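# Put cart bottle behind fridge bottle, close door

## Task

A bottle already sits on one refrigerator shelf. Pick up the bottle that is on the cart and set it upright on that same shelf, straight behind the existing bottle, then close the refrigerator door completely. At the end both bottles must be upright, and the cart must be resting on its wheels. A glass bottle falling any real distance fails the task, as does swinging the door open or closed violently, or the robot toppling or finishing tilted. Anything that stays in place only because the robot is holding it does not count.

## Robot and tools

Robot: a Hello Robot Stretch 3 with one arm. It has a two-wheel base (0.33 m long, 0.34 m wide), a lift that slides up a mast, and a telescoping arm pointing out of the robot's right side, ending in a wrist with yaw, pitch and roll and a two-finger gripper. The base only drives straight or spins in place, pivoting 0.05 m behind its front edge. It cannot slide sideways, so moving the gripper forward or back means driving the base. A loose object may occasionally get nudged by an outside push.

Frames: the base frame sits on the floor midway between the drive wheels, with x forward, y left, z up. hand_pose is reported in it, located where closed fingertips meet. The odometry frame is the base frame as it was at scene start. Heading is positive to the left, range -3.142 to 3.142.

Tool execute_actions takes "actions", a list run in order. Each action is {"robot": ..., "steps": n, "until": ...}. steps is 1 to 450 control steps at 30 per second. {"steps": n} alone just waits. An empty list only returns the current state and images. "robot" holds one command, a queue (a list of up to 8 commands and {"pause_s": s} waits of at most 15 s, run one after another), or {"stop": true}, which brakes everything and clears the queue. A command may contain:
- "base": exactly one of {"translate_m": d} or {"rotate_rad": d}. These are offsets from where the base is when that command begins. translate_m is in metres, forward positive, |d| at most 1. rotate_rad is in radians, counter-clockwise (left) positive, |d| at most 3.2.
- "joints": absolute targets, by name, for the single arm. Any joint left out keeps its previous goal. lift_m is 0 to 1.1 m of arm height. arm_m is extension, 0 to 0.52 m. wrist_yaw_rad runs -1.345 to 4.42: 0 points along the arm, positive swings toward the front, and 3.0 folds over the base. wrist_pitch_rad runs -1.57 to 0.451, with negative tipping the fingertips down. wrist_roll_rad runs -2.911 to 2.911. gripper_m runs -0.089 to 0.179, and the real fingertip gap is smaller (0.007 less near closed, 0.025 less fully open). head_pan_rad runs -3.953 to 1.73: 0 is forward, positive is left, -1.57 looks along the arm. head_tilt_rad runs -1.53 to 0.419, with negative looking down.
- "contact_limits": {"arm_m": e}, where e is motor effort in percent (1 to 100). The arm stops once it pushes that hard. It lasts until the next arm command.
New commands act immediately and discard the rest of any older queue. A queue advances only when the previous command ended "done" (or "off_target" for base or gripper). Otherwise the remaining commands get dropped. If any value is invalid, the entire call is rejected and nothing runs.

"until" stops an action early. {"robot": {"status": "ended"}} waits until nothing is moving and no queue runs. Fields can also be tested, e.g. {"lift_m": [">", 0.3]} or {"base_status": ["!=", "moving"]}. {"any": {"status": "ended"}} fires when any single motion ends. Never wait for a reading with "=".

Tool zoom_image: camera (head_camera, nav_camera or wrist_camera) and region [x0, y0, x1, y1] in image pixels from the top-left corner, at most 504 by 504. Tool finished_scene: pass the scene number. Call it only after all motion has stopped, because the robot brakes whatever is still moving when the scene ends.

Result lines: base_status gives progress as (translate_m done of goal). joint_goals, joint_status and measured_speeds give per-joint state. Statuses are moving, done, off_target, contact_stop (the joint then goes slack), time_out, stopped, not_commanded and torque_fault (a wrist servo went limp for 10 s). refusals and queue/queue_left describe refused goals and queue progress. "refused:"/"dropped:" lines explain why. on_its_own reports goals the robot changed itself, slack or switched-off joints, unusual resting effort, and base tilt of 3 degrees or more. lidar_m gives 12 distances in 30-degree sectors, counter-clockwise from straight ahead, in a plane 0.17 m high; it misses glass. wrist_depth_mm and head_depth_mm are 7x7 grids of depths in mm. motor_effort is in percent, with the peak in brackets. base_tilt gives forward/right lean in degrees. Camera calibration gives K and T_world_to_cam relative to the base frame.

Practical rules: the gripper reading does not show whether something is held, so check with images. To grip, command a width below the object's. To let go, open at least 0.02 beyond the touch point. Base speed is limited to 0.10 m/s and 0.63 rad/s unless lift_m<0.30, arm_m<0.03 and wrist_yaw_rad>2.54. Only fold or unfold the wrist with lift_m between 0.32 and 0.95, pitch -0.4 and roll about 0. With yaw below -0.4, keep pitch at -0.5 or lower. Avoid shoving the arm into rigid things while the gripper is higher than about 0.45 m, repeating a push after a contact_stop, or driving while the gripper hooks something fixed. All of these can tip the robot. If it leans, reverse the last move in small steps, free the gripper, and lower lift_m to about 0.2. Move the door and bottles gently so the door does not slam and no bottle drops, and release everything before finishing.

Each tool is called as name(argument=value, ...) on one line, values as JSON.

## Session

execute_actions(actions=[])

Scene clock: 0.00 s.
robot.base_odometry: x=+0.000 y=+0.000 heading=+0.000 (m, m, rad; robot's odometry frame)
robot.turned_by_wheels: +0.000 (rad since the last result)
robot.turned_by_imu: +0.000 (rad since the last result)
robot.base_tilt: forward=+0.3 right=+0.0 (deg)
robot.lidar_m: 1.85 1.19 1.63 1.55 1.48 1.48 1.77 0.90 1.07 1.33 1.72 2.26
robot.head_depth_mm: 2108 2478 2466 2465 2503 2489 2258 / 2098 2537 2569 2604 2595 2607 2259 / 2107 2300 2321 2337 2350 2361 2240 / 2002 2092 2099 2109 2135 2141 2103 / 1891 1927 1928 1943 1947 1955 1981 / 1763 1770 1779 1790 1800 1810 1828 / 1634 1646 1657 1665 1675 1675 1694
robot.base_status: not_commanded
robot.joint_positions: lift_m=+0.414 arm_m=-0.003 wrist_yaw_rad=+3.121 wrist_pitch_rad=-0.476 wrist_roll_rad=-0.005 gripper_m=+0.037 head_pan_rad=-0.009 head_tilt_rad=+0.002
robot.joint_goals: lift_m=+0.414 arm_m=-0.003 wrist_yaw_rad=+3.121 wrist_pitch_rad=-0.476 wrist_roll_rad=-0.005 gripper_m=+0.037 head_pan_rad=-0.009 head_tilt_rad=+0.002
robot.joint_status: lift_m=not_commanded arm_m=not_commanded wrist_yaw_rad=not_commanded wrist_pitch_rad=not_commanded wrist_roll_rad=not_commanded gripper_m=not_commanded head_pan_rad=not_commanded head_tilt_rad=not_commanded
robot.measured_speeds: translate_m=+0.000 rotate_rad=+0.000 lift_m=+0.000 arm_m=+0.000 wrist_yaw_rad=+0.000 wrist_pitch_rad=+0.000 wrist_roll_rad=+0.000 head_pan_rad=+0.000 head_tilt_rad=+0.000
robot: refusals=0 queue=idle queue_left=0
robot.motor_effort: left_wheel=+1 right_wheel=-1 lift_m=+43 arm_m=+1 wrist_yaw_rad=+0 wrist_pitch_rad=+4 wrist_roll_rad=+0 gripper_m=+0 head_pan_rad=+0 head_tilt_rad=+3 (%)
robot.hand_pose: x=-0.0168 y=+0.0746 z=+0.4140 quat_wxyz=(+0.174, +0.687, +0.160, +0.688) (m; robot's base frame)
robot.wrist_depth_mm: - - - - - - - / - - - - - - - / - - - - - - - / 855 880 885 949 - - - / 698 724 725 765 794 829 856 / 594 613 626 655 683 679 704 / 517 542 - 551 - 590 599
pictures: head_camera (sideways: a quarter turn clockwise sets it upright), nav_camera (sideways: a quarter turn counterclockwise sets it upright), wrist_camera
camera_calibration (this result's frames):
head_camera: T_world_to_cam=[[-0.0167101, -0.015275, -0.999744, 1.32272], [-0.0282761, 0.999491, -0.0147985, 0.0247669], [0.99946, 0.0280215, -0.0171335, -0.0273807], [0, 0, 0, 1]] pos_world=[0.0501689, -0.00378251, 1.32228]
nav_camera: T_world_to_cam=[[0.0707477, 0.0358887, 0.996848, -1.26225], [-0.0540962, -0.997744, 0.0397603, 0.00308485], [0.996026, -0.0567387, -0.0686466, 0.044712], [0, 0, 0, 1]] pos_world=[0.0449335, 0.0509152, 1.26121]
wrist_camera: T_world_to_cam=[[0.985617, 0.144826, 0.0870847, -0.018776], [0.153907, -0.556445, -0.816505, 0.424689], [-0.0697937, 0.818165, -0.570732, 0.339513], [0, 0, 0, 1]] pos_world=[-0.0231607, -0.0387419, 0.542167]
Images, in order (width x height): head_camera 896x504, nav_camera 672x504, wrist_camera 644x364.

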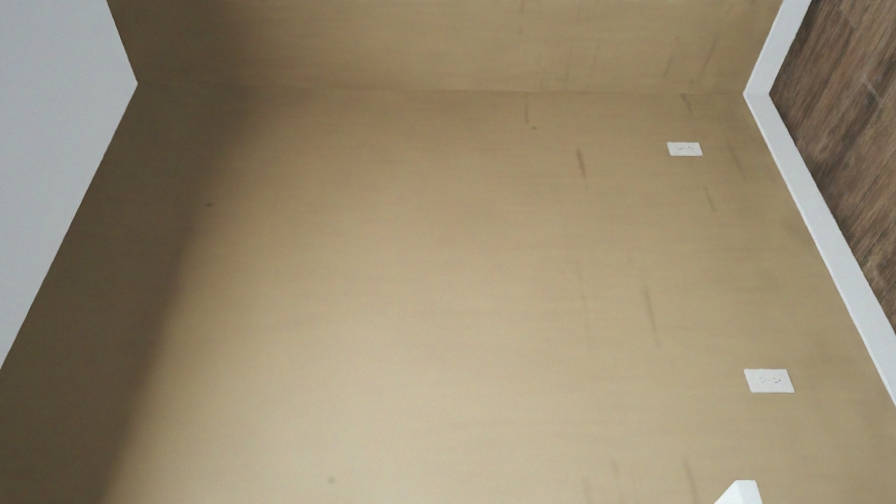

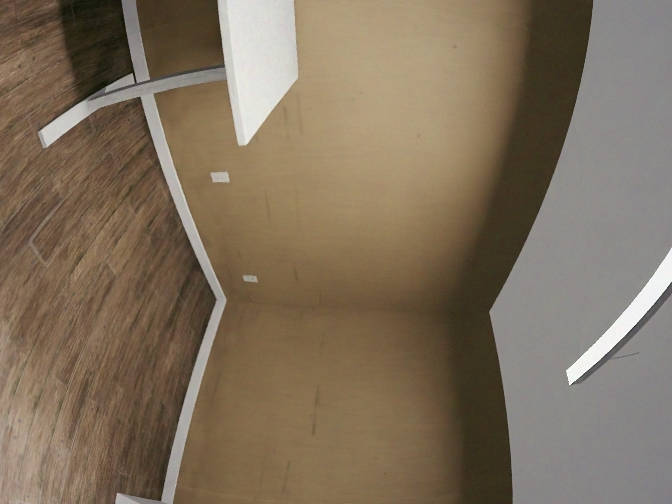

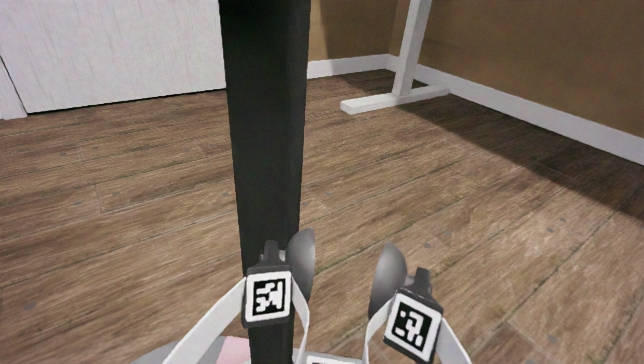

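execute_actions(actions=[{"robot": {"joints": {"head_pan_rad": -1.25, "head_tilt_rad": -0.35, "lift_m": 0.28}}, "steps": 100, "until": {"robot": {"head_pan_rad_status": "done"}}}])

execute_actions(actions=[{"robot": {"joints": {"head_pan_rad": -2.45, "head_tilt_rad": -0.5}}, "steps": 100, "until": {"robot": {"status": "ended"}}}])

Scene clock: 7.70 s.
robot.base_odometry: x=+0.000 y=+0.000 heading=+0.000 (m, m, rad; robot's odometry frame)
robot.turned_by_wheels: +0.000 (rad since the last result)
robot.turned_by_imu: +0.001 (rad since the last result)
robot.base_tilt: forward=+0.2 right=+0.0 (deg)
robot.lidar_m: 1.85 1.18 1.63 1.54 1.48 1.48 1.77 0.90 1.07 1.33 1.72 2.26
robot.head_depth_mm: 1130 1187 1271 1374 2201 1761 1467 / 1307 1358 1428 1489 1565 1654 1465 / 1549 1635 1718 1806 1936 1816 1473 / 1805 1912 2005 2104 2171 1828 1469 / 1911 2023 2106 2246 2118 1825 1473 / 1827 1923 1694 1838 1977 1822 1471 / 1665 1948 2100 2242 2334 1820 1468
robot.base_status: not_commanded
robot.joint_positions: lift_m=+0.312 arm_m=-0.003 wrist_yaw_rad=+3.121 wrist_pitch_rad=-0.476 wrist_roll_rad=-0.005 gripper_m=+0.037 head_pan_rad=-1.243 head_tilt_rad=-0.345
robot.joint_goals: lift_m=+0.280 arm_m=-0.003 wrist_yaw_rad=+3.121 wrist_pitch_rad=-0.476 wrist_roll_rad=-0.005 gripper_m=+0.037 head_pan_rad=-1.250 head_tilt_rad=-0.350
robot.joint_status: lift_m=moving arm_m=not_commanded wrist_yaw_rad=not_commanded wrist_pitch_rad=not_commanded wrist_roll_rad=not_commanded gripper_m=not_commanded head_pan_rad=done head_tilt_rad=done
robot.measured_speeds: translate_m=+0.000 rotate_rad=+0.000 lift_m=-0.110 arm_m=+0.000 wrist_yaw_rad=+0.000 wrist_pitch_rad=+0.000 wrist_roll_rad=+0.000 head_pan_rad=+0.000 head_tilt_rad=+0.000
robot: refusals=0 queue=running queue_left=0
robot.motor_effort: left_wheel=+1(1) right_wheel=+0(1) lift_m=+35(43) arm_m=+0(0) wrist_yaw_rad=+0(0) wrist_pitch_rad=+4(4) wrist_roll_rad=+0(0) gripper_m=+0(0) head_pan_rad=-6(59) head_tilt_rad=-3(34) (%)
robot.hand_pose: x=-0.0168 y=+0.0746 z=+0.3122 quat_wxyz=(+0.174, +0.687, +0.160, +0.687) (m; robot's base frame)
robot.wrist_depth_mm: - - - - - - - / - - - - - - - / 875 906 942 - - - - / 684 705 736 761 813 832 896 / 567 586 603 638 649 673 695 / 487 507 - 541 564 554 573 / 434 - - - - 475 484
pictures: head_camera (sideways: a quarter turn clockwise sets it upright), nav_camera (sideways: a quarter turn counterclockwise sets it upright), wrist_camera
camera_calibration (this result's frames):
head_camera: T_world_to_cam=[[-0.129325, 0.332174, -0.93431, 1.23778], [0.932981, 0.359924, -0.00117758, 0.00116661], [0.33589, -0.871846, -0.356459, 0.418346], [0, 0, 0, 1]] pos_world=[0.0184688, -0.0468437, 1.30559]
nav_camera: T_world_to_cam=[[0.165296, -0.372369, 0.913246, -1.15355], [-0.954251, -0.294324, 0.0527096, -0.0082617], [0.249163, -0.880179, -0.403985, 0.485733], [0, 0, 0, 1]] pos_world=[0.0617664, -0.00444492, 1.25013]
wrist_camera: T_world_to_cam=[[0.985618, 0.144857, 0.0870277, -0.00988341], [0.153901, -0.556728, -0.816314, 0.341467], [-0.0697977, 0.817967, -0.571015, 0.281529], [0, 0, 0, 1]] pos_world=[-0.0231608, -0.0387456, 0.440361]
Images, in order (width x height): head_camera 896x504, nav_camera 672x504, wrist_camera 644x364.

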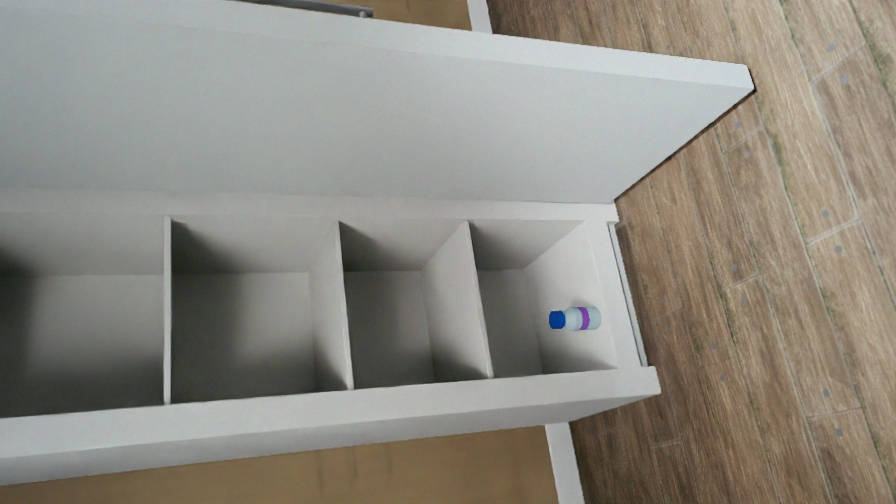

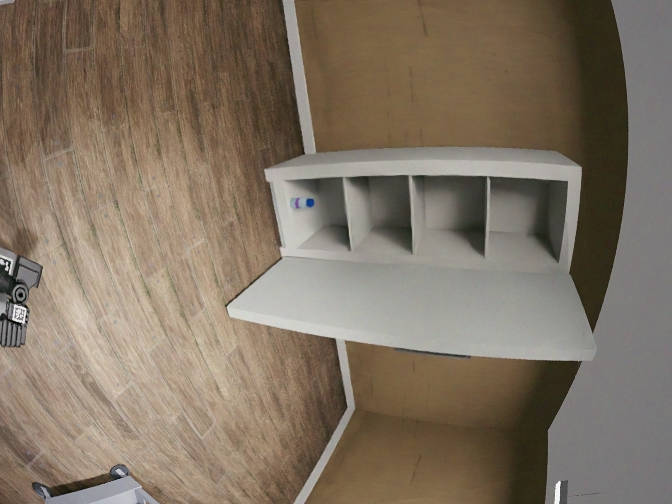

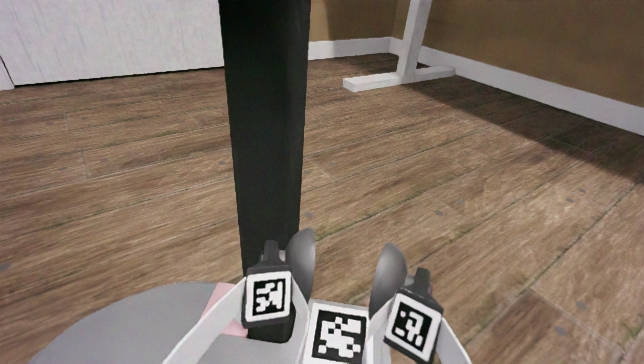

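Scene clock: 8.87 s.
robot.base_odometry: x=+0.000 y=+0.000 heading=+0.000 (m, m, rad; robot's odometry frame)
robot.turned_by_wheels: +0.000 (rad since the last result)
robot.turned_by_imu: +0.000 (rad since the last result)
robot.base_tilt: forward=+0.1 right=-0.1 (deg)
robot.lidar_m: 1.85 1.18 1.63 1.54 1.48 1.48 1.77 0.90 1.07 1.33 1.71 2.26
robot.head_depth_mm: 2705 2936 1285 971 1194 1450 1298 / 2692 2937 1459 1156 1282 1425 1320 / 2716 2912 1379 1438 1335 1464 1312 / 2719 2914 3106 2260 1390 1486 1316 / 2701 2926 3159 2568 1948 1569 1316 / 2672 2901 3152 2587 1953 1573 1321 / 2680 2896 3156 2588 1961 1574 1322
robot.base_status: not_commanded
robot.joint_positions: lift_m=+0.280 arm_m=-0.003 wrist_yaw_rad=+3.121 wrist_pitch_rad=-0.477 wrist_roll_rad=-0.005 gripper_m=+0.037 head_pan_rad=-2.443 head_tilt_rad=-0.494
robot.joint_goals: lift_m=+0.280 arm_m=-0.003 wrist_yaw_rad=+3.121 wrist_pitch_rad=-0.477 wrist_roll_rad=-0.005 gripper_m=+0.037 head_pan_rad=-2.450 head_tilt_rad=-0.500
robot.joint_status: lift_m=done arm_m=not_commanded wrist_yaw_rad=not_commanded wrist_pitch_rad=not_commanded wrist_roll_rad=not_commanded gripper_m=not_commanded head_pan_rad=done head_tilt_rad=done
robot.measured_speeds: translate_m=+0.000 rotate_rad=+0.000 lift_m=+0.000 arm_m=+0.000 wrist_yaw_rad=+0.000 wrist_pitch_rad=+0.000 wrist_roll_rad=+0.000 head_pan_rad=+0.000 head_tilt_rad=+0.000
robot: refusals=0 queue=done queue_left=0
robot.motor_effort: left_wheel=+0(0) right_wheel=-1(0) lift_m=+35(35) arm_m=-1(0) wrist_yaw_rad=+0(0) wrist_pitch_rad=+5(4) wrist_roll_rad=+0(0) gripper_m=+0(1) head_pan_rad=-5(58) head_tilt_rad=-4(21) (%)
robot.hand_pose: x=-0.0168 y=+0.0745 z=+0.2800 quat_wxyz=(+0.174, +0.687, +0.161, +0.687) (m; robot's base frame)
robot.wrist_depth_mm: - - - - - - - / - - - - - - - / 815 848 861 946 - - - / 635 668 686 700 757 777 808 / 531 545 561 594 604 621 642 / 454 - - - 518 513 529 / - - - - - 442 451
pictures: head_camera (sideways: a quarter turn clockwise sets it upright), nav_camera (sideways: a quarter turn counterclockwise sets it upright), wrist_camera
camera_calibration (this result's frames):
head_camera: T_world_to_cam=[[0.36533, 0.327134, -0.871503, 1.15282], [0.673371, -0.73929, 0.00476871, -0.00499082], [-0.642733, -0.588587, -0.490367, 0.598567], [0, 0, 0, 1]] pos_world=[-0.033079, -0.0285062, 1.29823]
nav_camera: T_world_to_cam=[[-0.38696, -0.372877, 0.843341, -1.059], [-0.626341, 0.777508, 0.0563779, -0.0150271], [-0.676727, -0.506403, -0.534413, 0.661093], [0, 0, 0, 1]] pos_world=[0.0281769, -0.0484128, 1.24724]
wrist_camera: T_world_to_cam=[[0.985619, 0.144911, 0.0869223, -0.00703792], [0.15389, -0.557249, -0.815961, 0.315041], [-0.0698045, 0.817603, -0.571535, 0.263366], [0, 0, 0, 1]] pos_world=[-0.0231608, -0.0387524, 0.408196]
Images, in order (width x height): head_camera 896x504, nav_camera 672x504, wrist_camera 644x364.

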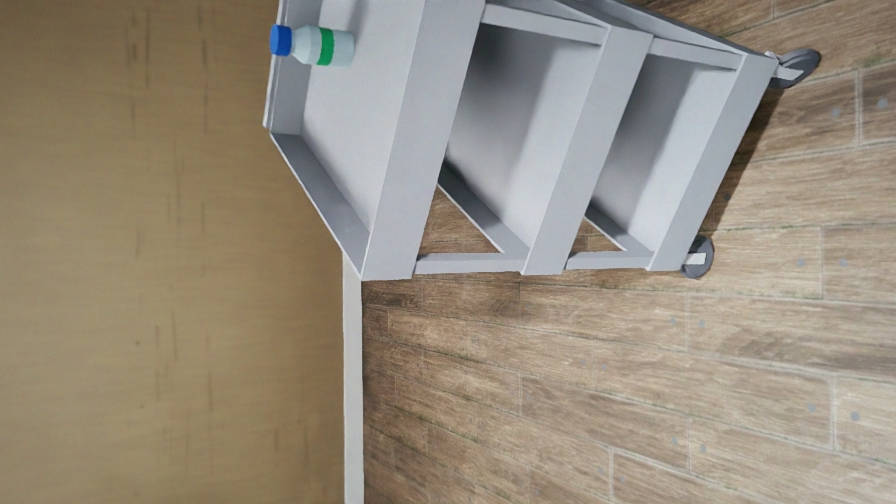

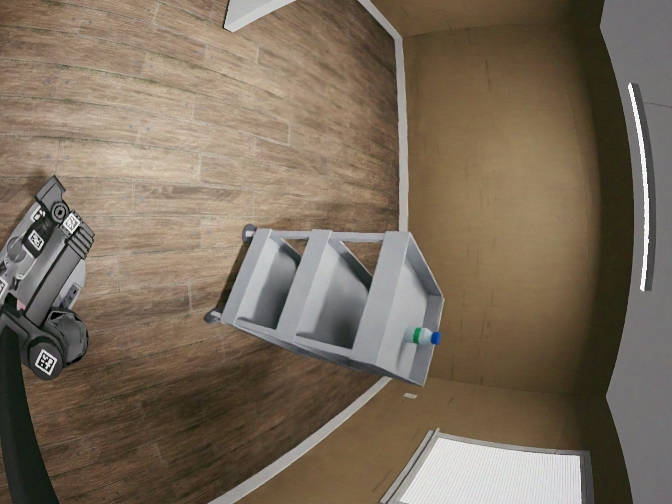

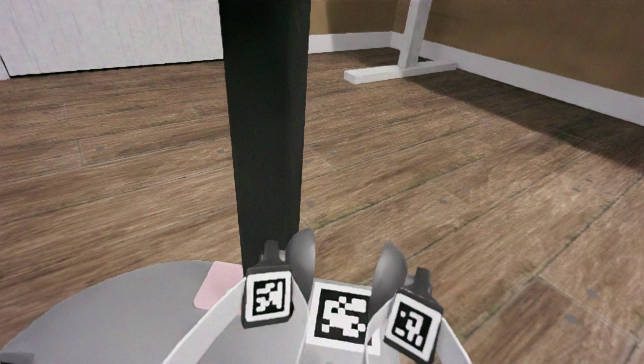

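execute_actions(actions=[{"robot": [{"base": {"rotate_rad": -0.105}, "joints": {"head_pan_rad": -1.57, "head_tilt_rad": -0.6}}, {"base": {"translate_m": -0.56}}, {"base": {"translate_m": -0.55}, "joints": {"lift_m": 0.93, "wrist_pitch_rad": -0.4}}], "steps": 450, "until": {"robot": {"lift_m": [">", 0.72]}}}, {"robot": {"joints": {"wrist_yaw_rad": 0.0, "gripper_m": 0.15}}, "steps": 300, "until": {"robot": {"status": "ended"}}}])

Scene clock: 80.93 s.
robot.base_odometry: x=-1.104 y=+0.116 heading=-0.105 (m, m, rad; robot's odometry frame)
robot.turned_by_wheels: -0.105 (rad since the last result)
robot.turned_by_imu: -0.109 (rad since the last result)
robot.base_tilt: forward=+0.2 right=+0.0 (deg)
robot.lidar_m: 2.85 2.16 1.54 0.76 0.66 0.66 0.73 1.17 0.57 0.47 0.47 1.89
robot.head_depth_mm: 2256 2464 2586 807 697 - - / 2432 2661 1030 847 673 - - / 2597 2862 1044 788 641 - - / 2842 3105 1033 821 659 946 1077 / 3123 3432 2963 851 698 922 1061 / 3278 3589 2999 853 623 926 1039 / 3044 3281 2978 856 679 903 818
robot.base_status: done (translate_m -0.5500 of -0.5500)
robot.joint_positions: lift_m=+0.930 arm_m=-0.003 wrist_yaw_rad=+0.002 wrist_pitch_rad=-0.420 wrist_roll_rad=-0.005 gripper_m=+0.150 head_pan_rad=-1.577 head_tilt_rad=-0.593
robot.joint_goals: lift_m=+0.930 arm_m=-0.003 wrist_yaw_rad=+0.000 wrist_pitch_rad=-0.400 wrist_roll_rad=-0.005 gripper_m=+0.150 head_pan_rad=-1.570 head_tilt_rad=-0.600
robot.joint_status: lift_m=done arm_m=not_commanded wrist_yaw_rad=done wrist_pitch_rad=done wrist_roll_rad=not_commanded gripper_m=done head_pan_rad=done head_tilt_rad=done
robot.measured_speeds: translate_m=+0.000 rotate_rad=+0.000 lift_m=+0.000 arm_m=+0.000 wrist_yaw_rad=+0.000 wrist_pitch_rad=+0.000 wrist_roll_rad=+0.000 head_pan_rad=+0.000 head_tilt_rad=+0.000
robot: refusals=0 queue=done queue_left=0
robot.motor_effort: left_wheel=+2(8) right_wheel=-2(8) lift_m=+49(52) arm_m=+0(0) wrist_yaw_rad=-1(3) wrist_pitch_rad=+6(7) wrist_roll_rad=+0(0) gripper_m=+0(97) head_pan_rad=+4(57) head_tilt_rad=-4(18) (%)
robot.hand_pose: x=-0.0210 y=-0.3663 z=+0.9421 quat_wxyz=(+0.694, +0.149, -0.689, -0.146) (m; robot's base frame)
robot.wrist_depth_mm: - - - - - - - / - - - - - - - / - 587 665 649 647 - - / 410 476 497 490 540 479 - / 348 395 316 329 348 377 - / 296 - 336 358 714 452 - / 349 578 606 627 630 496 -
pictures: head_camera (sideways: a quarter turn clockwise sets it upright), nav_camera (sideways: a quarter turn counterclockwise sets it upright), wrist_camera
camera_calibration (this result's frames):
head_camera: T_world_to_cam=[[-0.0118498, 0.574174, -0.818647, 1.0862], [0.999416, 0.0330324, 0.00870147, -0.0120989], [0.0320381, -0.818067, -0.57423, 0.703564], [0, 0, 0, 1]] pos_world=[0.00242224, -0.0477046, 1.29333]
nav_camera: T_world_to_cam=[[0.0326873, -0.617276, 0.786068, -0.98689], [-0.998083, 0.0211958, 0.0581481, -0.0150567], [-0.0525547, -0.786461, -0.615399, 0.762647], [0, 0, 0, 1]] pos_world=[0.0573117, -0.00907104, 1.24597]
wrist_camera: T_world_to_cam=[[-0.982033, -0.162368, 0.0961615, -0.159116], [-0.166564, 0.506305, -0.846116, 1.02156], [0.0886953, -0.846931, -0.524253, 0.35094], [0, 0, 0, 1]] pos_world=[-0.0172281, -0.245837, 1.06364]
Images, in order (width x height): head_camera 896x504, nav_camera 672x504, wrist_camera 644x364.

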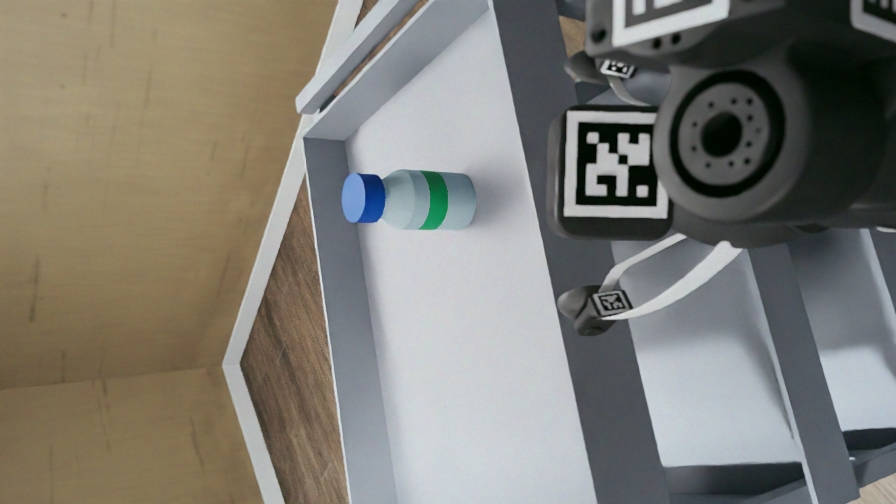

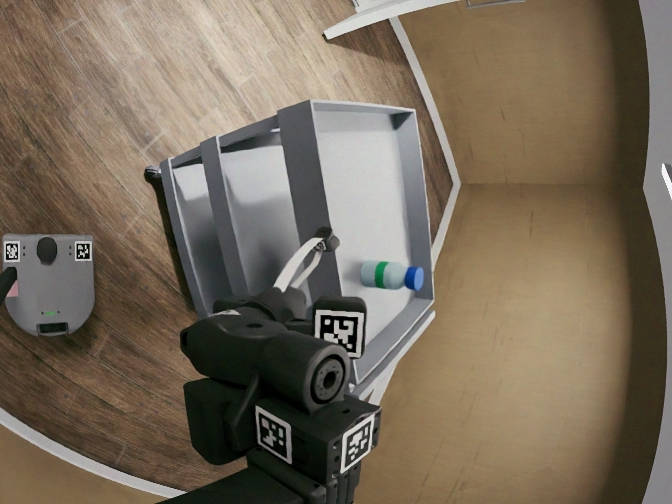

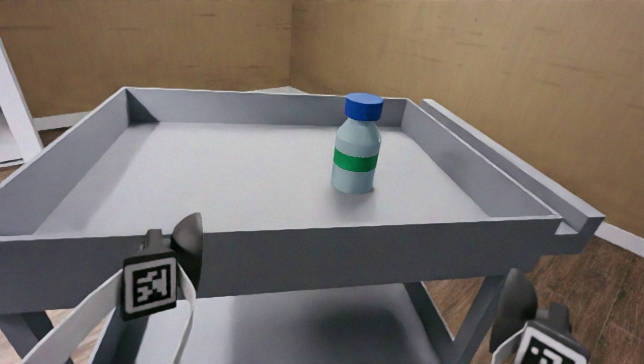

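execute_actions(actions=[{"robot": {"joints": {"arm_m": 0.335, "gripper_m": 0.16}}, "steps": 300, "until": {"robot": {"arm_m": [">", 0.22]}}}, {"robot": {"joints": {"lift_m": 0.838}}, "steps": 300, "until": {"robot": {"status": "ended"}}}])

Scene clock: 177.20 s.
robot.base_odometry: x=-1.104 y=+0.116 heading=-0.105 (m, m, rad; robot's odometry frame)
robot.turned_by_wheels: +0.000 (rad since the last result)
robot.turned_by_imu: +0.002 (rad since the last result)
robot.base_tilt: forward=+0.0 right=+0.2 (deg)
robot.lidar_m: 2.86 2.17 1.53 0.76 0.66 0.66 0.73 1.17 0.57 0.47 0.47 1.89
robot.head_depth_mm: 2262 2451 2609 - - 947 1189 / 2430 2642 2737 - 692 943 1147 / 2625 2868 3014 - 672 924 1118 / 2870 3141 1035 820 656 924 1078 / 3046 3444 2994 853 636 923 1062 / 3301 3547 2980 853 622 924 1038 / 3073 3288 2990 856 679 902 815
robot.base_status: done (translate_m -0.5500 of -0.5500)
robot.joint_positions: lift_m=+0.838 arm_m=+0.335 wrist_yaw_rad=+0.001 wrist_pitch_rad=-0.419 wrist_roll_rad=-0.005 gripper_m=+0.160 head_pan_rad=-1.577 head_tilt_rad=-0.593
robot.joint_goals: lift_m=+0.838 arm_m=+0.335 wrist_yaw_rad=+0.000 wrist_pitch_rad=-0.400 wrist_roll_rad=-0.005 gripper_m=+0.160 head_pan_rad=-1.570 head_tilt_rad=-0.600
robot.joint_status: lift_m=done arm_m=done wrist_yaw_rad=done wrist_pitch_rad=done wrist_roll_rad=not_commanded gripper_m=done head_pan_rad=done head_tilt_rad=done
robot.measured_speeds: translate_m=+0.000 rotate_rad=+0.000 lift_m=+0.000 arm_m=+0.000 wrist_yaw_rad=+0.000 wrist_pitch_rad=+0.000 wrist_roll_rad=+0.000 head_pan_rad=+0.000 head_tilt_rad=+0.000
robot: refusals=0 queue=done queue_left=0
robot.motor_effort: left_wheel=+2(3) right_wheel=-2(2) lift_m=+35(49) arm_m=+3(6) wrist_yaw_rad=-1(2) wrist_pitch_rad=+6(6) wrist_roll_rad=+0(0) gripper_m=+0(54) head_pan_rad=+4(5) head_tilt_rad=-4(4) (%)
robot.hand_pose: x=-0.0213 y=-0.7038 z=+0.8506 quat_wxyz=(+0.694, +0.148, -0.689, -0.147) (m; robot's base frame)
robot.wrist_depth_mm: - - - - - - - / - - - - - - - / 344 363 378 116 113 363 - / 303 314 331 129 124 308 254 / 245 262 265 129 135 280 226 / 208 - 218 135 216 245 226 / 177 182 186 154 192 203 207
pictures: head_camera (sideways: a quarter turn clockwise sets it upright), nav_camera (sideways: a quarter turn counterclockwise sets it upright), wrist_camera
camera_calibration (this result's frames):
head_camera: T_world_to_cam=[[-0.0118709, 0.574174, -0.818648, 1.0862], [0.999415, 0.0330691, 0.00870146, -0.0120988], [0.0320681, -0.818065, -0.57423, 0.703563], [0, 0, 0, 1]] pos_world=[0.00242399, -0.0477048, 1.29333]
nav_camera: T_world_to_cam=[[0.03271, -0.617274, 0.786068, -0.98689], [-0.998084, 0.0211591, 0.0581481, -0.0150566], [-0.0525258, -0.786463, -0.615399, 0.762647], [0, 0, 0, 1]] pos_world=[0.057312, -0.00906916, 1.24597]
wrist_camera: T_world_to_cam=[[-0.982258, -0.160969, 0.0962205, -0.204499], [-0.165861, 0.506224, -0.846302, 1.11512], [0.0875191, -0.847246, -0.523941, 0.0166336], [0, 0, 0, 1]] pos_world=[-0.0173722, -0.583325, 0.972119]
Images, in order (width x height): head_camera 896x504, nav_camera 672x504, wrist_camera 644x364.

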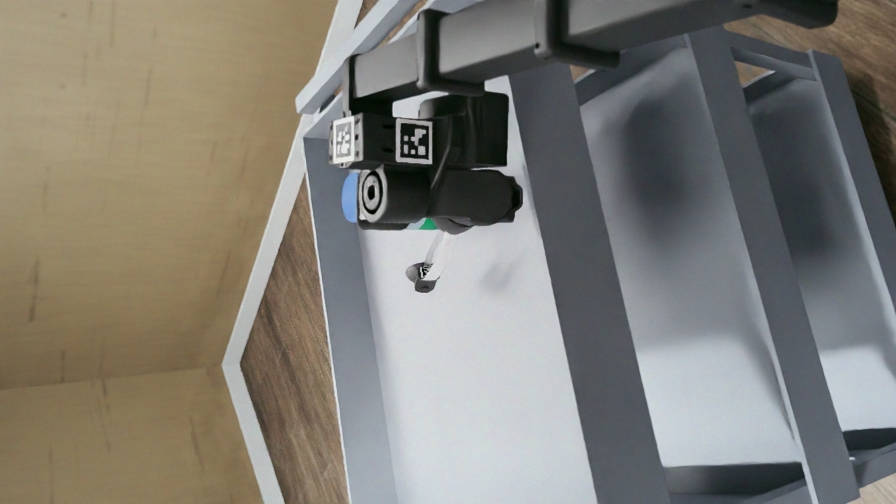

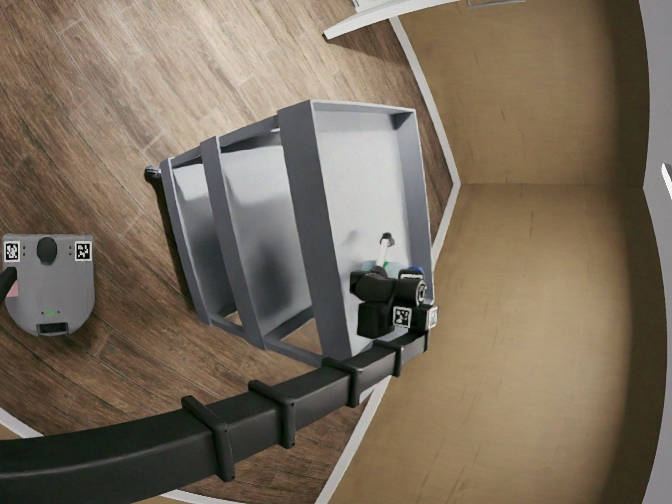

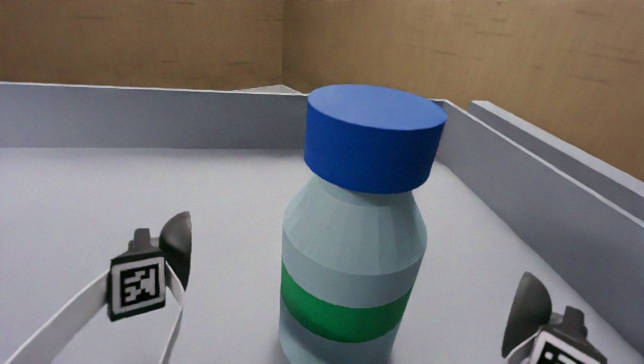

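execute_actions(actions=[{"robot": [{"joints": {"arm_m": 0.344, "lift_m": 0.832}}, {"joints": {"gripper_m": 0.01}}, {"joints": {"lift_m": 0.86}}], "steps": 300, "until": {"robot": {"status": "ended"}}}])

Scene clock: 185.43 s.
robot.base_odometry: x=-1.104 y=+0.116 heading=-0.105 (m, m, rad; robot's odometry frame)
robot.turned_by_wheels: +0.000 (rad since the last result)
robot.turned_by_imu: +0.002 (rad since the last result)
robot.base_tilt: forward=+0.0 right=+0.0 (deg)
robot.lidar_m: 2.86 2.16 1.54 0.76 0.66 0.66 0.73 1.17 0.57 0.47 0.47 1.89
robot.head_depth_mm: 2259 2438 2604 - 977 944 1210 / 2419 2660 2764 788 694 942 1142 / 2591 2882 3059 - 674 920 1121 / 2849 3126 1033 818 658 920 1077 / 3103 3466 2984 852 638 921 1059 / 3288 3528 3013 854 622 926 1041 / 3063 3271 3033 857 678 908 813
robot.base_status: done (translate_m -0.5500 of -0.5500)
robot.joint_positions: lift_m=+0.860 arm_m=+0.344 wrist_yaw_rad=-0.001 wrist_pitch_rad=-0.450 wrist_roll_rad=-0.005 gripper_m=+0.011 head_pan_rad=-1.577 head_tilt_rad=-0.593
robot.joint_goals: lift_m=+0.860 arm_m=+0.344 wrist_yaw_rad=+0.000 wrist_pitch_rad=-0.400 wrist_roll_rad=-0.005 gripper_m=+0.010 head_pan_rad=-1.570 head_tilt_rad=-0.600
robot.joint_status: lift_m=done arm_m=done wrist_yaw_rad=done wrist_pitch_rad=done wrist_roll_rad=not_commanded gripper_m=done head_pan_rad=done head_tilt_rad=done
robot.measured_speeds: translate_m=+0.000 rotate_rad=+0.000 lift_m=+0.000 arm_m=+0.000 wrist_yaw_rad=+0.000 wrist_pitch_rad=+0.000 wrist_roll_rad=+0.000 head_pan_rad=+0.000 head_tilt_rad=+0.000
robot: refusals=0 queue=done queue_left=0
robot.motor_effort: left_wheel=+2(1) right_wheel=-1(3) lift_m=+54(55) arm_m=+3(6) wrist_yaw_rad=+1(1) wrist_pitch_rad=+15(16) wrist_roll_rad=+0(0) gripper_m=-22(100) head_pan_rad=+4(4) head_tilt_rad=-3(4) (%)
robot.hand_pose: x=-0.0218 y=-0.7090 z=+0.8653 quat_wxyz=(+0.691, +0.158, -0.687, -0.158) (m; robot's base frame)
robot.wrist_depth_mm: - - - - - - - / - - - - - - - / 343 360 373 101 97 362 - / 319 327 343 115 115 310 285 / 262 269 284 115 121 294 233 / 224 229 - 119 119 258 224 / 192 197 199 134 140 219 216
pictures: head_camera (sideways: a quarter turn clockwise sets it upright), nav_camera (sideways: a quarter turn counterclockwise sets it upright), wrist_camera
camera_calibration (this result's frames):
head_camera: T_world_to_cam=[[-0.0118709, 0.574174, -0.818648, 1.0862], [0.999415, 0.0330691, 0.00870146, -0.0120988], [0.0320681, -0.818066, -0.57423, 0.703563], [0, 0, 0, 1]] pos_world=[0.00242399, -0.0477048, 1.29333]
nav_camera: T_world_to_cam=[[0.03271, -0.617274, 0.786068, -0.98689], [-0.998084, 0.0211592, 0.0581481, -0.0150566], [-0.0525258, -0.786464, -0.615399, 0.762647], [0, 0, 0, 1]] pos_world=[0.057312, -0.00906917, 1.24597]
wrist_camera: T_world_to_cam=[[-0.982616, -0.161612, 0.0913601, -0.203486], [-0.164707, 0.531859, -0.830661, 1.13476], [0.0856541, -0.831269, -0.549232, 0.0532118], [0, 0, 0, 1]] pos_world=[-0.0176025, -0.592187, 0.99042]
Images, in order (width x height): head_camera 896x504, nav_camera 672x504, wrist_camera 644x364.

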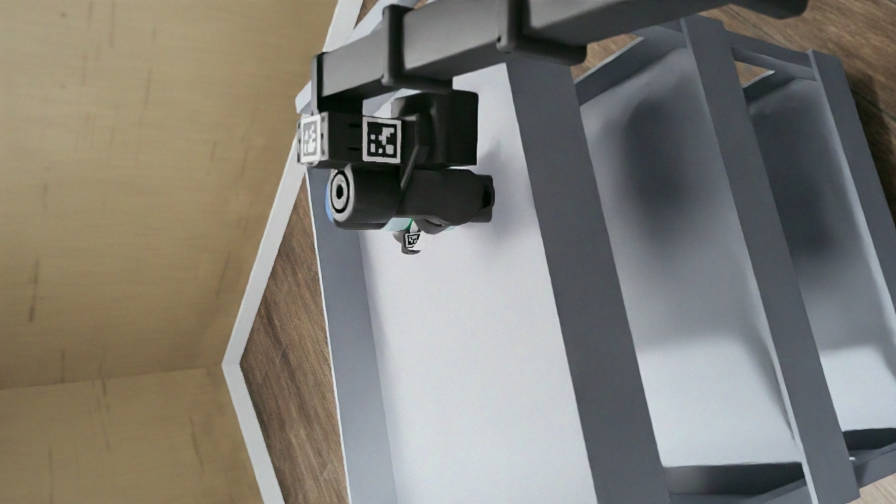

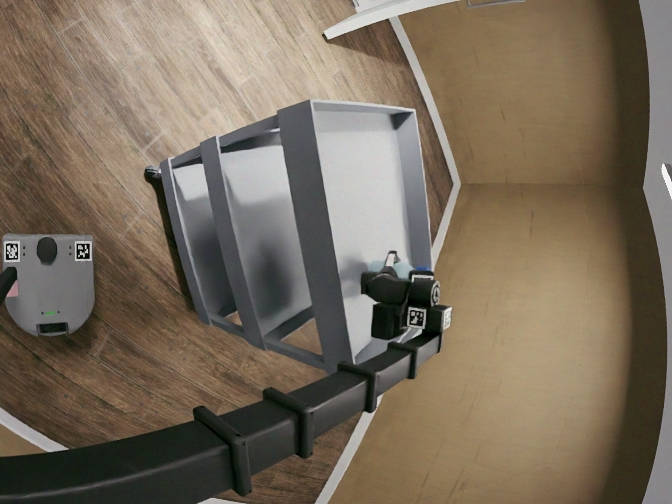

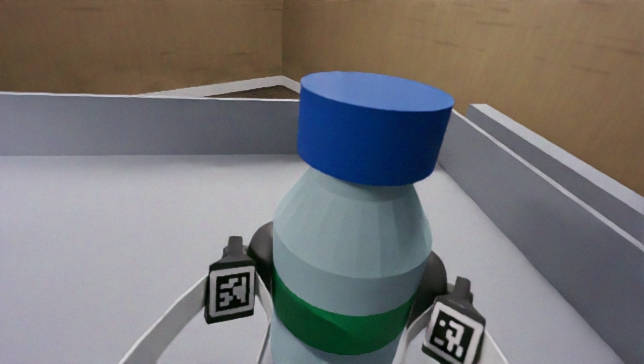

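execute_actions(actions=[{"robot": [{"joints": {"lift_m": 0.935, "gripper_m": 0.007}}, {"joints": {"arm_m": 0.0, "head_pan_rad": -0.75, "head_tilt_rad": -0.5}}, {"base": {"translate_m": 0.6}, "joints": {"lift_m": 0.29, "wrist_yaw_rad": 2.6}}], "steps": 450, "until": {"robot": {"status": "ended"}}}])

Scene clock: 233.50 s.
robot.base_odometry: x=-0.507 y=+0.053 heading=-0.105 (m, m, rad; robot's odometry frame)
robot.turned_by_wheels: +0.000 (rad since the last result)
robot.turned_by_imu: +0.007 (rad since the last result)
robot.base_tilt: forward=+0.0 right=-0.1 (deg)
robot.lidar_m: 2.37 1.62 1.64 1.33 1.09 1.08 1.24 0.64 0.50 0.75 1.51 2.08
robot.head_depth_mm: 1547 1557 1558 1668 1818 1550 1302 / 2069 2121 2165 2273 1911 1549 1301 / 2158 2287 2498 2355 1912 1548 1299 / 2085 2261 2343 2389 1930 1544 1306 / 2277 2480 2716 2539 1925 1556 1310 / 2266 2466 2715 2528 1924 1555 1308 / 2270 2457 2682 2543 1920 1558 1313
robot.base_status: done (translate_m +0.6000 of +0.6000)
robot.joint_positions: lift_m=+0.290 arm_m=+0.000 wrist_yaw_rad=+2.599 wrist_pitch_rad=-0.451 wrist_roll_rad=-0.005 gripper_m=+0.008 head_pan_rad=-0.757 head_tilt_rad=-0.506
robot.joint_goals: lift_m=+0.290 arm_m=+0.000 wrist_yaw_rad=+2.600 wrist_pitch_rad=-0.400 wrist_roll_rad=-0.005 gripper_m=+0.007 head_pan_rad=-0.750 head_tilt_rad=-0.500
robot.joint_status: lift_m=done arm_m=done wrist_yaw_rad=done wrist_pitch_rad=done wrist_roll_rad=not_commanded gripper_m=done head_pan_rad=done head_tilt_rad=done
robot.measured_speeds: translate_m=+0.000 rotate_rad=+0.000 lift_m=+0.000 arm_m=+0.000 wrist_yaw_rad=+0.000 wrist_pitch_rad=+0.000 wrist_roll_rad=+0.000 head_pan_rad=+0.000 head_tilt_rad=+0.000
robot: refusals=0 queue=done queue_left=0
robot.motor_effort: left_wheel=+2(8) right_wheel=-2(7) lift_m=+39(55) arm_m=-3(1) wrist_yaw_rad=+1(6) wrist_pitch_rad=+16(16) wrist_roll_rad=+1(0) gripper_m=-23(48) head_pan_rad=+5(58) head_tilt_rad=+4(18) (%)
robot.hand_pose: x=+0.0925 y=+0.0431 z=+0.2953 quat_wxyz=(+0.338, +0.704, -0.031, +0.624) (m; robot's base frame)
robot.wrist_depth_mm: - - - - - - - / - - - - - - - / 857 903 948 101 97 - - / 686 717 726 115 114 840 874 / 569 571 604 116 121 656 685 / - 483 - 119 119 542 556 / - - 427 133 140 467 472
pictures: head_camera (sideways: a quarter turn clockwise sets it upright), nav_camera (sideways: a quarter turn counterclockwise sets it upright), wrist_camera
camera_calibration (this result's frames):
head_camera: T_world_to_cam=[[-0.374855, 0.332871, -0.865263, 1.14919], [0.657152, 0.75374, 0.00527099, -0.00554572], [0.653938, -0.566634, -0.50129, 0.60487], [0, 0, 0, 1]] pos_world=[0.0388788, -0.0356134, 1.2976]
nav_camera: T_world_to_cam=[[0.422519, -0.348861, 0.836525, -1.05505], [-0.699953, -0.71194, 0.0566336, -0.01491], [0.575798, -0.609457, -0.544994, 0.66722], [0, 0, 0, 1]] pos_world=[0.0511576, 0.0279616, 1.24705]
wrist_camera: T_world_to_cam=[[0.925291, -0.36816, 0.0910764, -0.0850447], [-0.133943, -0.541892, -0.829706, 0.323294], [0.354818, 0.755521, -0.55072, 0.262732], [0, 0, 0, 1]] pos_world=[0.028772, -0.0546191, 0.420676]
Images, in order (width x height): head_camera 896x504, nav_camera 672x504, wrist_camera 644x364.

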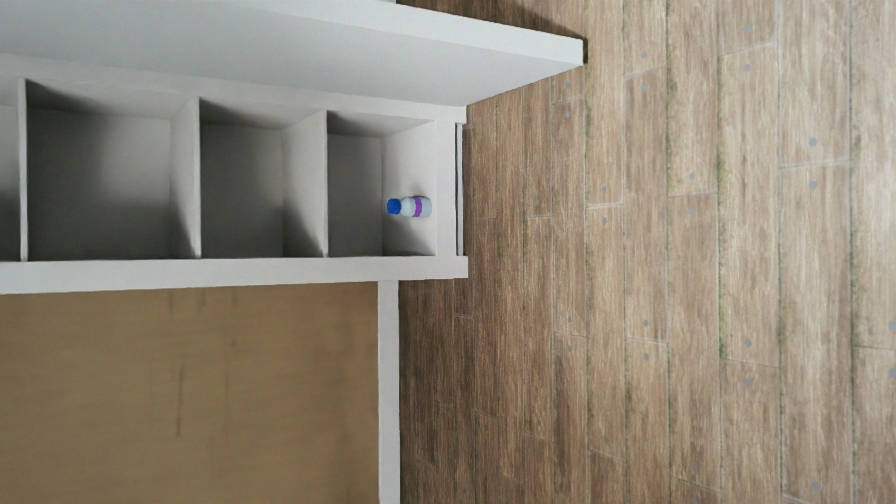

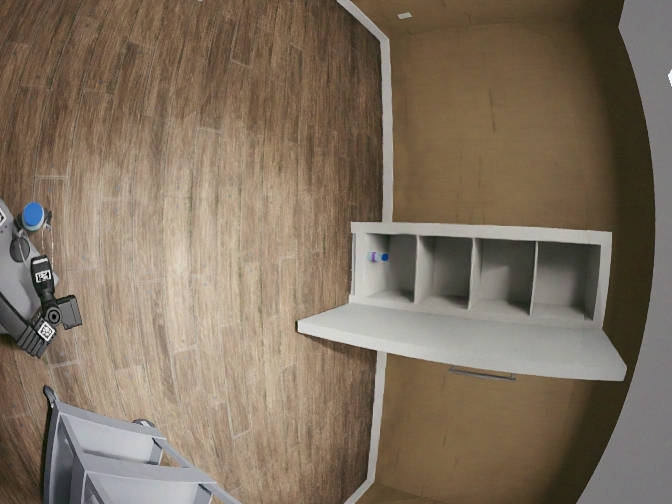

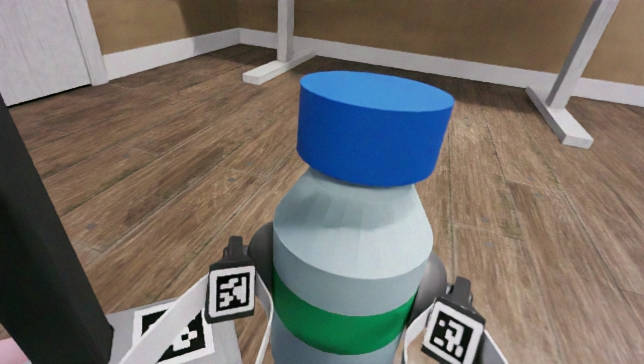

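execute_actions(actions=[{"robot": [{"base": {"rotate_rad": -0.76}, "joints": {"head_pan_rad": -1.62, "head_tilt_rad": -0.95}}, {"base": {"translate_m": 1.0}}, {"base": {"translate_m": 0.53}}, {"base": {"rotate_rad": 1.393}}, {"joints": {"wrist_yaw_rad": 0.0}}, {"joints": {"lift_m": 0.21, "arm_m": 0.08}}], "steps": 450, "until": {"robot": {"status": "ended"}}}, {"steps": 200, "until": {"robot": {"status": "ended"}}}])

Scene clock: 257.57 s.
robot.base_odometry: x=+0.485 y=-1.111 heading=+0.528 (m, m, rad; robot's odometry frame)
robot.turned_by_wheels: +0.633 (rad since the last result)
robot.turned_by_imu: +0.653 (rad since the last result)
robot.base_tilt: forward=+0.1 right=+0.0 (deg)
robot.lidar_m: 2.02 1.80 2.40 2.61 1.29 1.34 0.42 0.42 0.50 0.45 0.56 1.33
robot.head_depth_mm: 679 757 860 987 1104 1191 1112 / 711 929 992 1179 1322 1223 1144 / 713 1131 1037 1338 1293 1261 - / 716 1117 1043 1316 1257 1231 1148 / 719 645 1047 1320 1282 1231 1119 / 722 645 1042 926 1219 1234 1119 / 726 617 693 874 1379 1241 1125
robot.base_status: done (rotate_rad +1.3929 of +1.3930)
robot.joint_positions: lift_m=+0.210 arm_m=+0.080 wrist_yaw_rad=+0.002 wrist_pitch_rad=-0.451 wrist_roll_rad=-0.005 gripper_m=+0.008 head_pan_rad=-1.613 head_tilt_rad=-0.939
robot.joint_goals: lift_m=+0.210 arm_m=+0.080 wrist_yaw_rad=+0.000 wrist_pitch_rad=-0.400 wrist_roll_rad=-0.005 gripper_m=+0.007 head_pan_rad=-1.620 head_tilt_rad=-0.950
robot.joint_status: lift_m=done arm_m=done wrist_yaw_rad=done wrist_pitch_rad=done wrist_roll_rad=not_commanded gripper_m=done head_pan_rad=done head_tilt_rad=done
robot.measured_speeds: translate_m=+0.000 rotate_rad=+0.000 lift_m=+0.000 arm_m=+0.000 wrist_yaw_rad=+0.000 wrist_pitch_rad=+0.000 wrist_roll_rad=+0.000 head_pan_rad=+0.000 head_tilt_rad=+0.000
robot: refusals=0 queue=done queue_left=0
robot.motor_effort: left_wheel=-2(11) right_wheel=+1(9) lift_m=+39(40) arm_m=+4(3) wrist_yaw_rad=-1(2) wrist_pitch_rad=+16(16) wrist_roll_rad=+0(0) gripper_m=-24(24) head_pan_rad=-6(59) head_tilt_rad=-7(42) (%)
robot.hand_pose: x=-0.0212 y=-0.4447 z=+0.2153 quat_wxyz=(+0.691, +0.159, -0.687, -0.158) (m; robot's base frame)
robot.wrist_depth_mm: 247 369 586 607 598 425 299 / 246 378 609 269 559 424 296 / 250 378 460 101 96 419 298 / 267 349 354 115 115 390 314 / 292 309 315 115 121 349 344 / 333 340 - 119 119 386 353 / 334 338 344 133 140 378 361
pictures: head_camera (sideways: a quarter turn clockwise sets it upright), nav_camera (sideways: a quarter turn counterclockwise sets it upright), wrist_camera
camera_calibration (this result's frames):
head_camera: T_world_to_cam=[[0.0194803, 0.817481, -0.575626, 0.769302], [0.999731, -0.00868991, 0.0214918, -0.0287456], [0.012567, -0.57589, -0.81743, 1.01999], [0, 0, 0, 1]] pos_world=[0.000933381, -0.04174, 1.27722]
nav_camera: T_world_to_cam=[[0.000351892, -0.84774, 0.530411, -0.653557], [-0.997526, 0.0369905, 0.0597827, -0.0171614], [-0.0703004, -0.52912, -0.84563, 1.06216], [0, 0, 0, 1]] pos_world=[0.0577812, 0.0085973, 1.24587]
wrist_camera: T_world_to_cam=[[-0.982185, -0.16438, 0.0910549, -0.101975], [-0.166116, 0.532988, -0.829656, 0.45464], [0.0878479, -0.830002, -0.550799, -0.0831745], [0, 0, 0, 1]] pos_world=[-0.0173288, -0.328116, 0.340668]
Images, in order (width x height): head_camera 896x504, nav_camera 672x504, wrist_camera 644x364.

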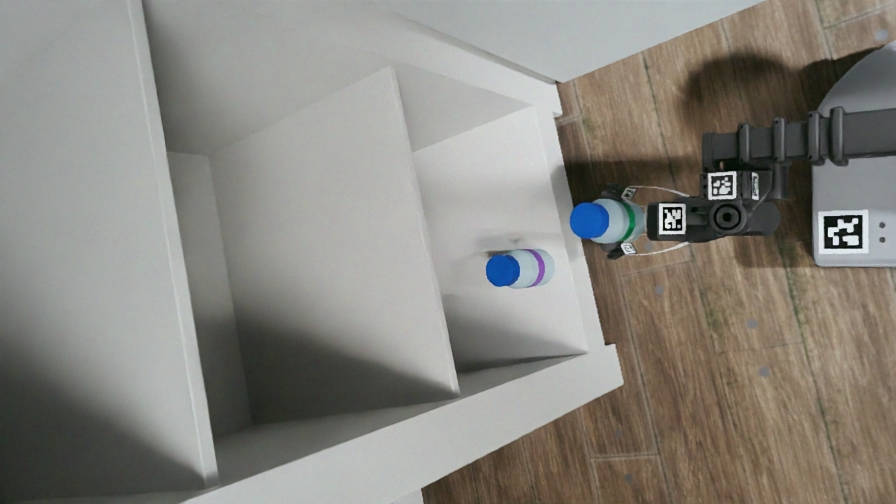

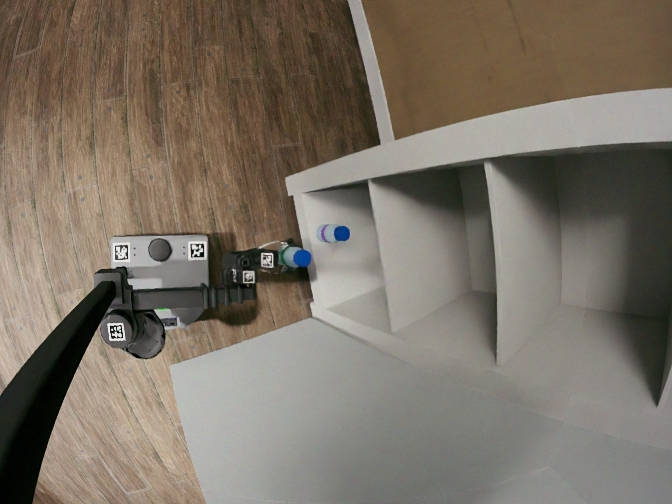

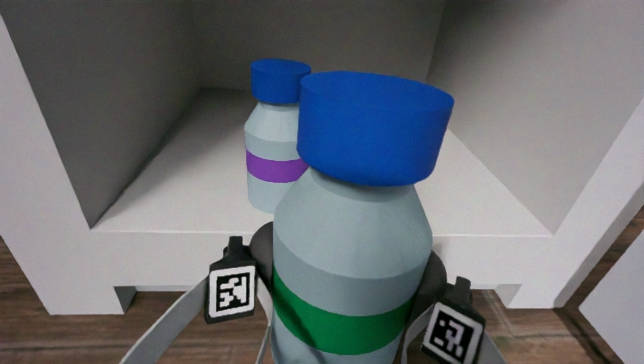

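execute_actions(actions=[])

Scene clock: 295.93 s.
robot.base_odometry: x=+0.485 y=-1.111 heading=+0.528 (m, m, rad; robot's odometry frame)
robot.turned_by_wheels: +0.000 (rad since the last result)
robot.turned_by_imu: +0.001 (rad since the last result)
robot.base_tilt: forward=+0.3 right=-0.1 (deg)
robot.lidar_m: 2.02 1.80 2.40 2.61 1.29 1.34 0.42 0.42 0.50 0.45 0.57 1.32
robot.head_depth_mm: 678 756 862 986 1104 1186 1112 / 708 930 993 1182 1323 1225 1141 / 711 1132 1035 1341 1297 1266 - / 716 1120 1038 1319 1251 1231 1147 / 718 644 1043 1316 1278 1231 1123 / 721 647 1044 931 1212 1241 1124 / 726 616 693 871 1381 1238 1128
robot.base_status: done (rotate_rad +1.3929 of +1.3930)
robot.joint_positions: lift_m=+0.210 arm_m=+0.080 wrist_yaw_rad=+0.002 wrist_pitch_rad=-0.451 wrist_roll_rad=-0.005 gripper_m=+0.008 head_pan_rad=-1.613 head_tilt_rad=-0.939
robot.joint_goals: lift_m=+0.210 arm_m=+0.080 wrist_yaw_rad=+0.000 wrist_pitch_rad=-0.400 wrist_roll_rad=-0.005 gripper_m=+0.007 head_pan_rad=-1.620 head_tilt_rad=-0.950
robot.joint_status: lift_m=done arm_m=done wrist_yaw_rad=done wrist_pitch_rad=done wrist_roll_rad=not_commanded gripper_m=done head_pan_rad=done head_tilt_rad=done
robot.measured_speeds: translate_m=+0.000 rotate_rad=+0.000 lift_m=+0.000 arm_m=+0.000 wrist_yaw_rad=+0.000 wrist_pitch_rad=+0.000 wrist_roll_rad=+0.000 head_pan_rad=+0.000 head_tilt_rad=+0.000
robot: refusals=0 queue=done queue_left=0
robot.motor_effort: left_wheel=-1(1) right_wheel=+2(1) lift_m=+39(39) arm_m=+3(3) wrist_yaw_rad=-1(1) wrist_pitch_rad=+16(16) wrist_roll_rad=+0(0) gripper_m=-23(24) head_pan_rad=-4(6) head_tilt_rad=-7(7) (%)
robot.hand_pose: x=-0.0212 y=-0.4447 z=+0.2153 quat_wxyz=(+0.691, +0.159, -0.687, -0.158) (m; robot's base frame)
robot.wrist_depth_mm: 247 373 592 595 606 434 300 / 248 375 626 272 553 421 299 / 250 381 461 101 97 418 298 / 266 346 355 115 114 397 314 / 293 307 318 115 121 352 341 / 330 343 - 119 119 390 350 / 333 340 343 133 140 380 363
pictures: head_camera (sideways: a quarter turn clockwise sets it upright), nav_camera (sideways: a quarter turn counterclockwise sets it upright), wrist_camera
camera_calibration (this result's frames):
head_camera: T_world_to_cam=[[0.01948, 0.817481, -0.575626, 0.769302], [0.999731, -0.00868955, 0.0214918, -0.0287456], [0.0125672, -0.57589, -0.81743, 1.01999], [0, 0, 0, 1]] pos_world=[0.000933396, -0.04174, 1.27722]
nav_camera: T_world_to_cam=[[0.000352195, -0.84774, 0.530411, -0.653557], [-0.997526, 0.0369902, 0.0597827, -0.0171614], [-0.0703002, -0.52912, -0.84563, 1.06216], [0, 0, 0, 1]] pos_world=[0.0577812, 0.00859732, 1.24587]
wrist_camera: T_world_to_cam=[[-0.982185, -0.164381, 0.0910548, -0.101975], [-0.166116, 0.532988, -0.829656, 0.45464], [0.0878483, -0.830002, -0.550799, -0.0831745], [0, 0, 0, 1]] pos_world=[-0.0173288, -0.328116, 0.340668]
Images, in order (width x height): head_camera 896x504, nav_camera 672x504, wrist_camera 644x364.

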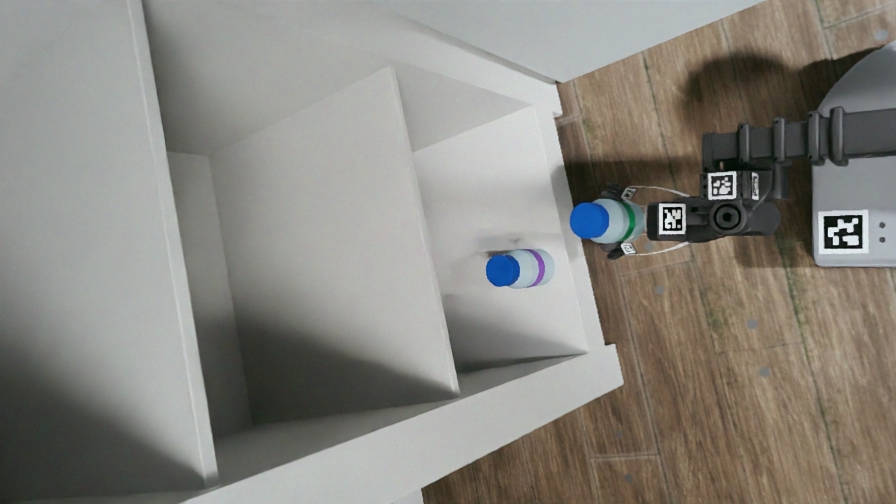

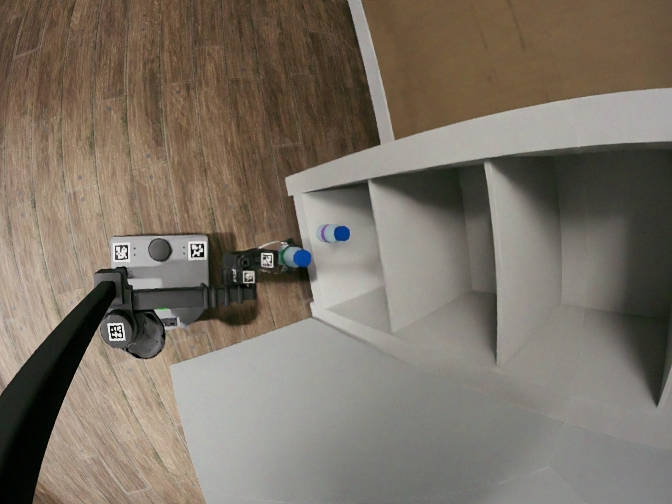

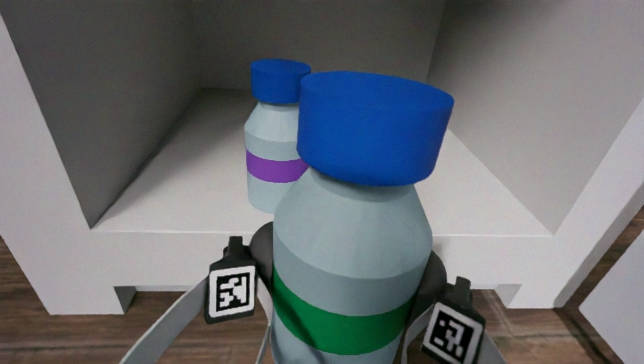

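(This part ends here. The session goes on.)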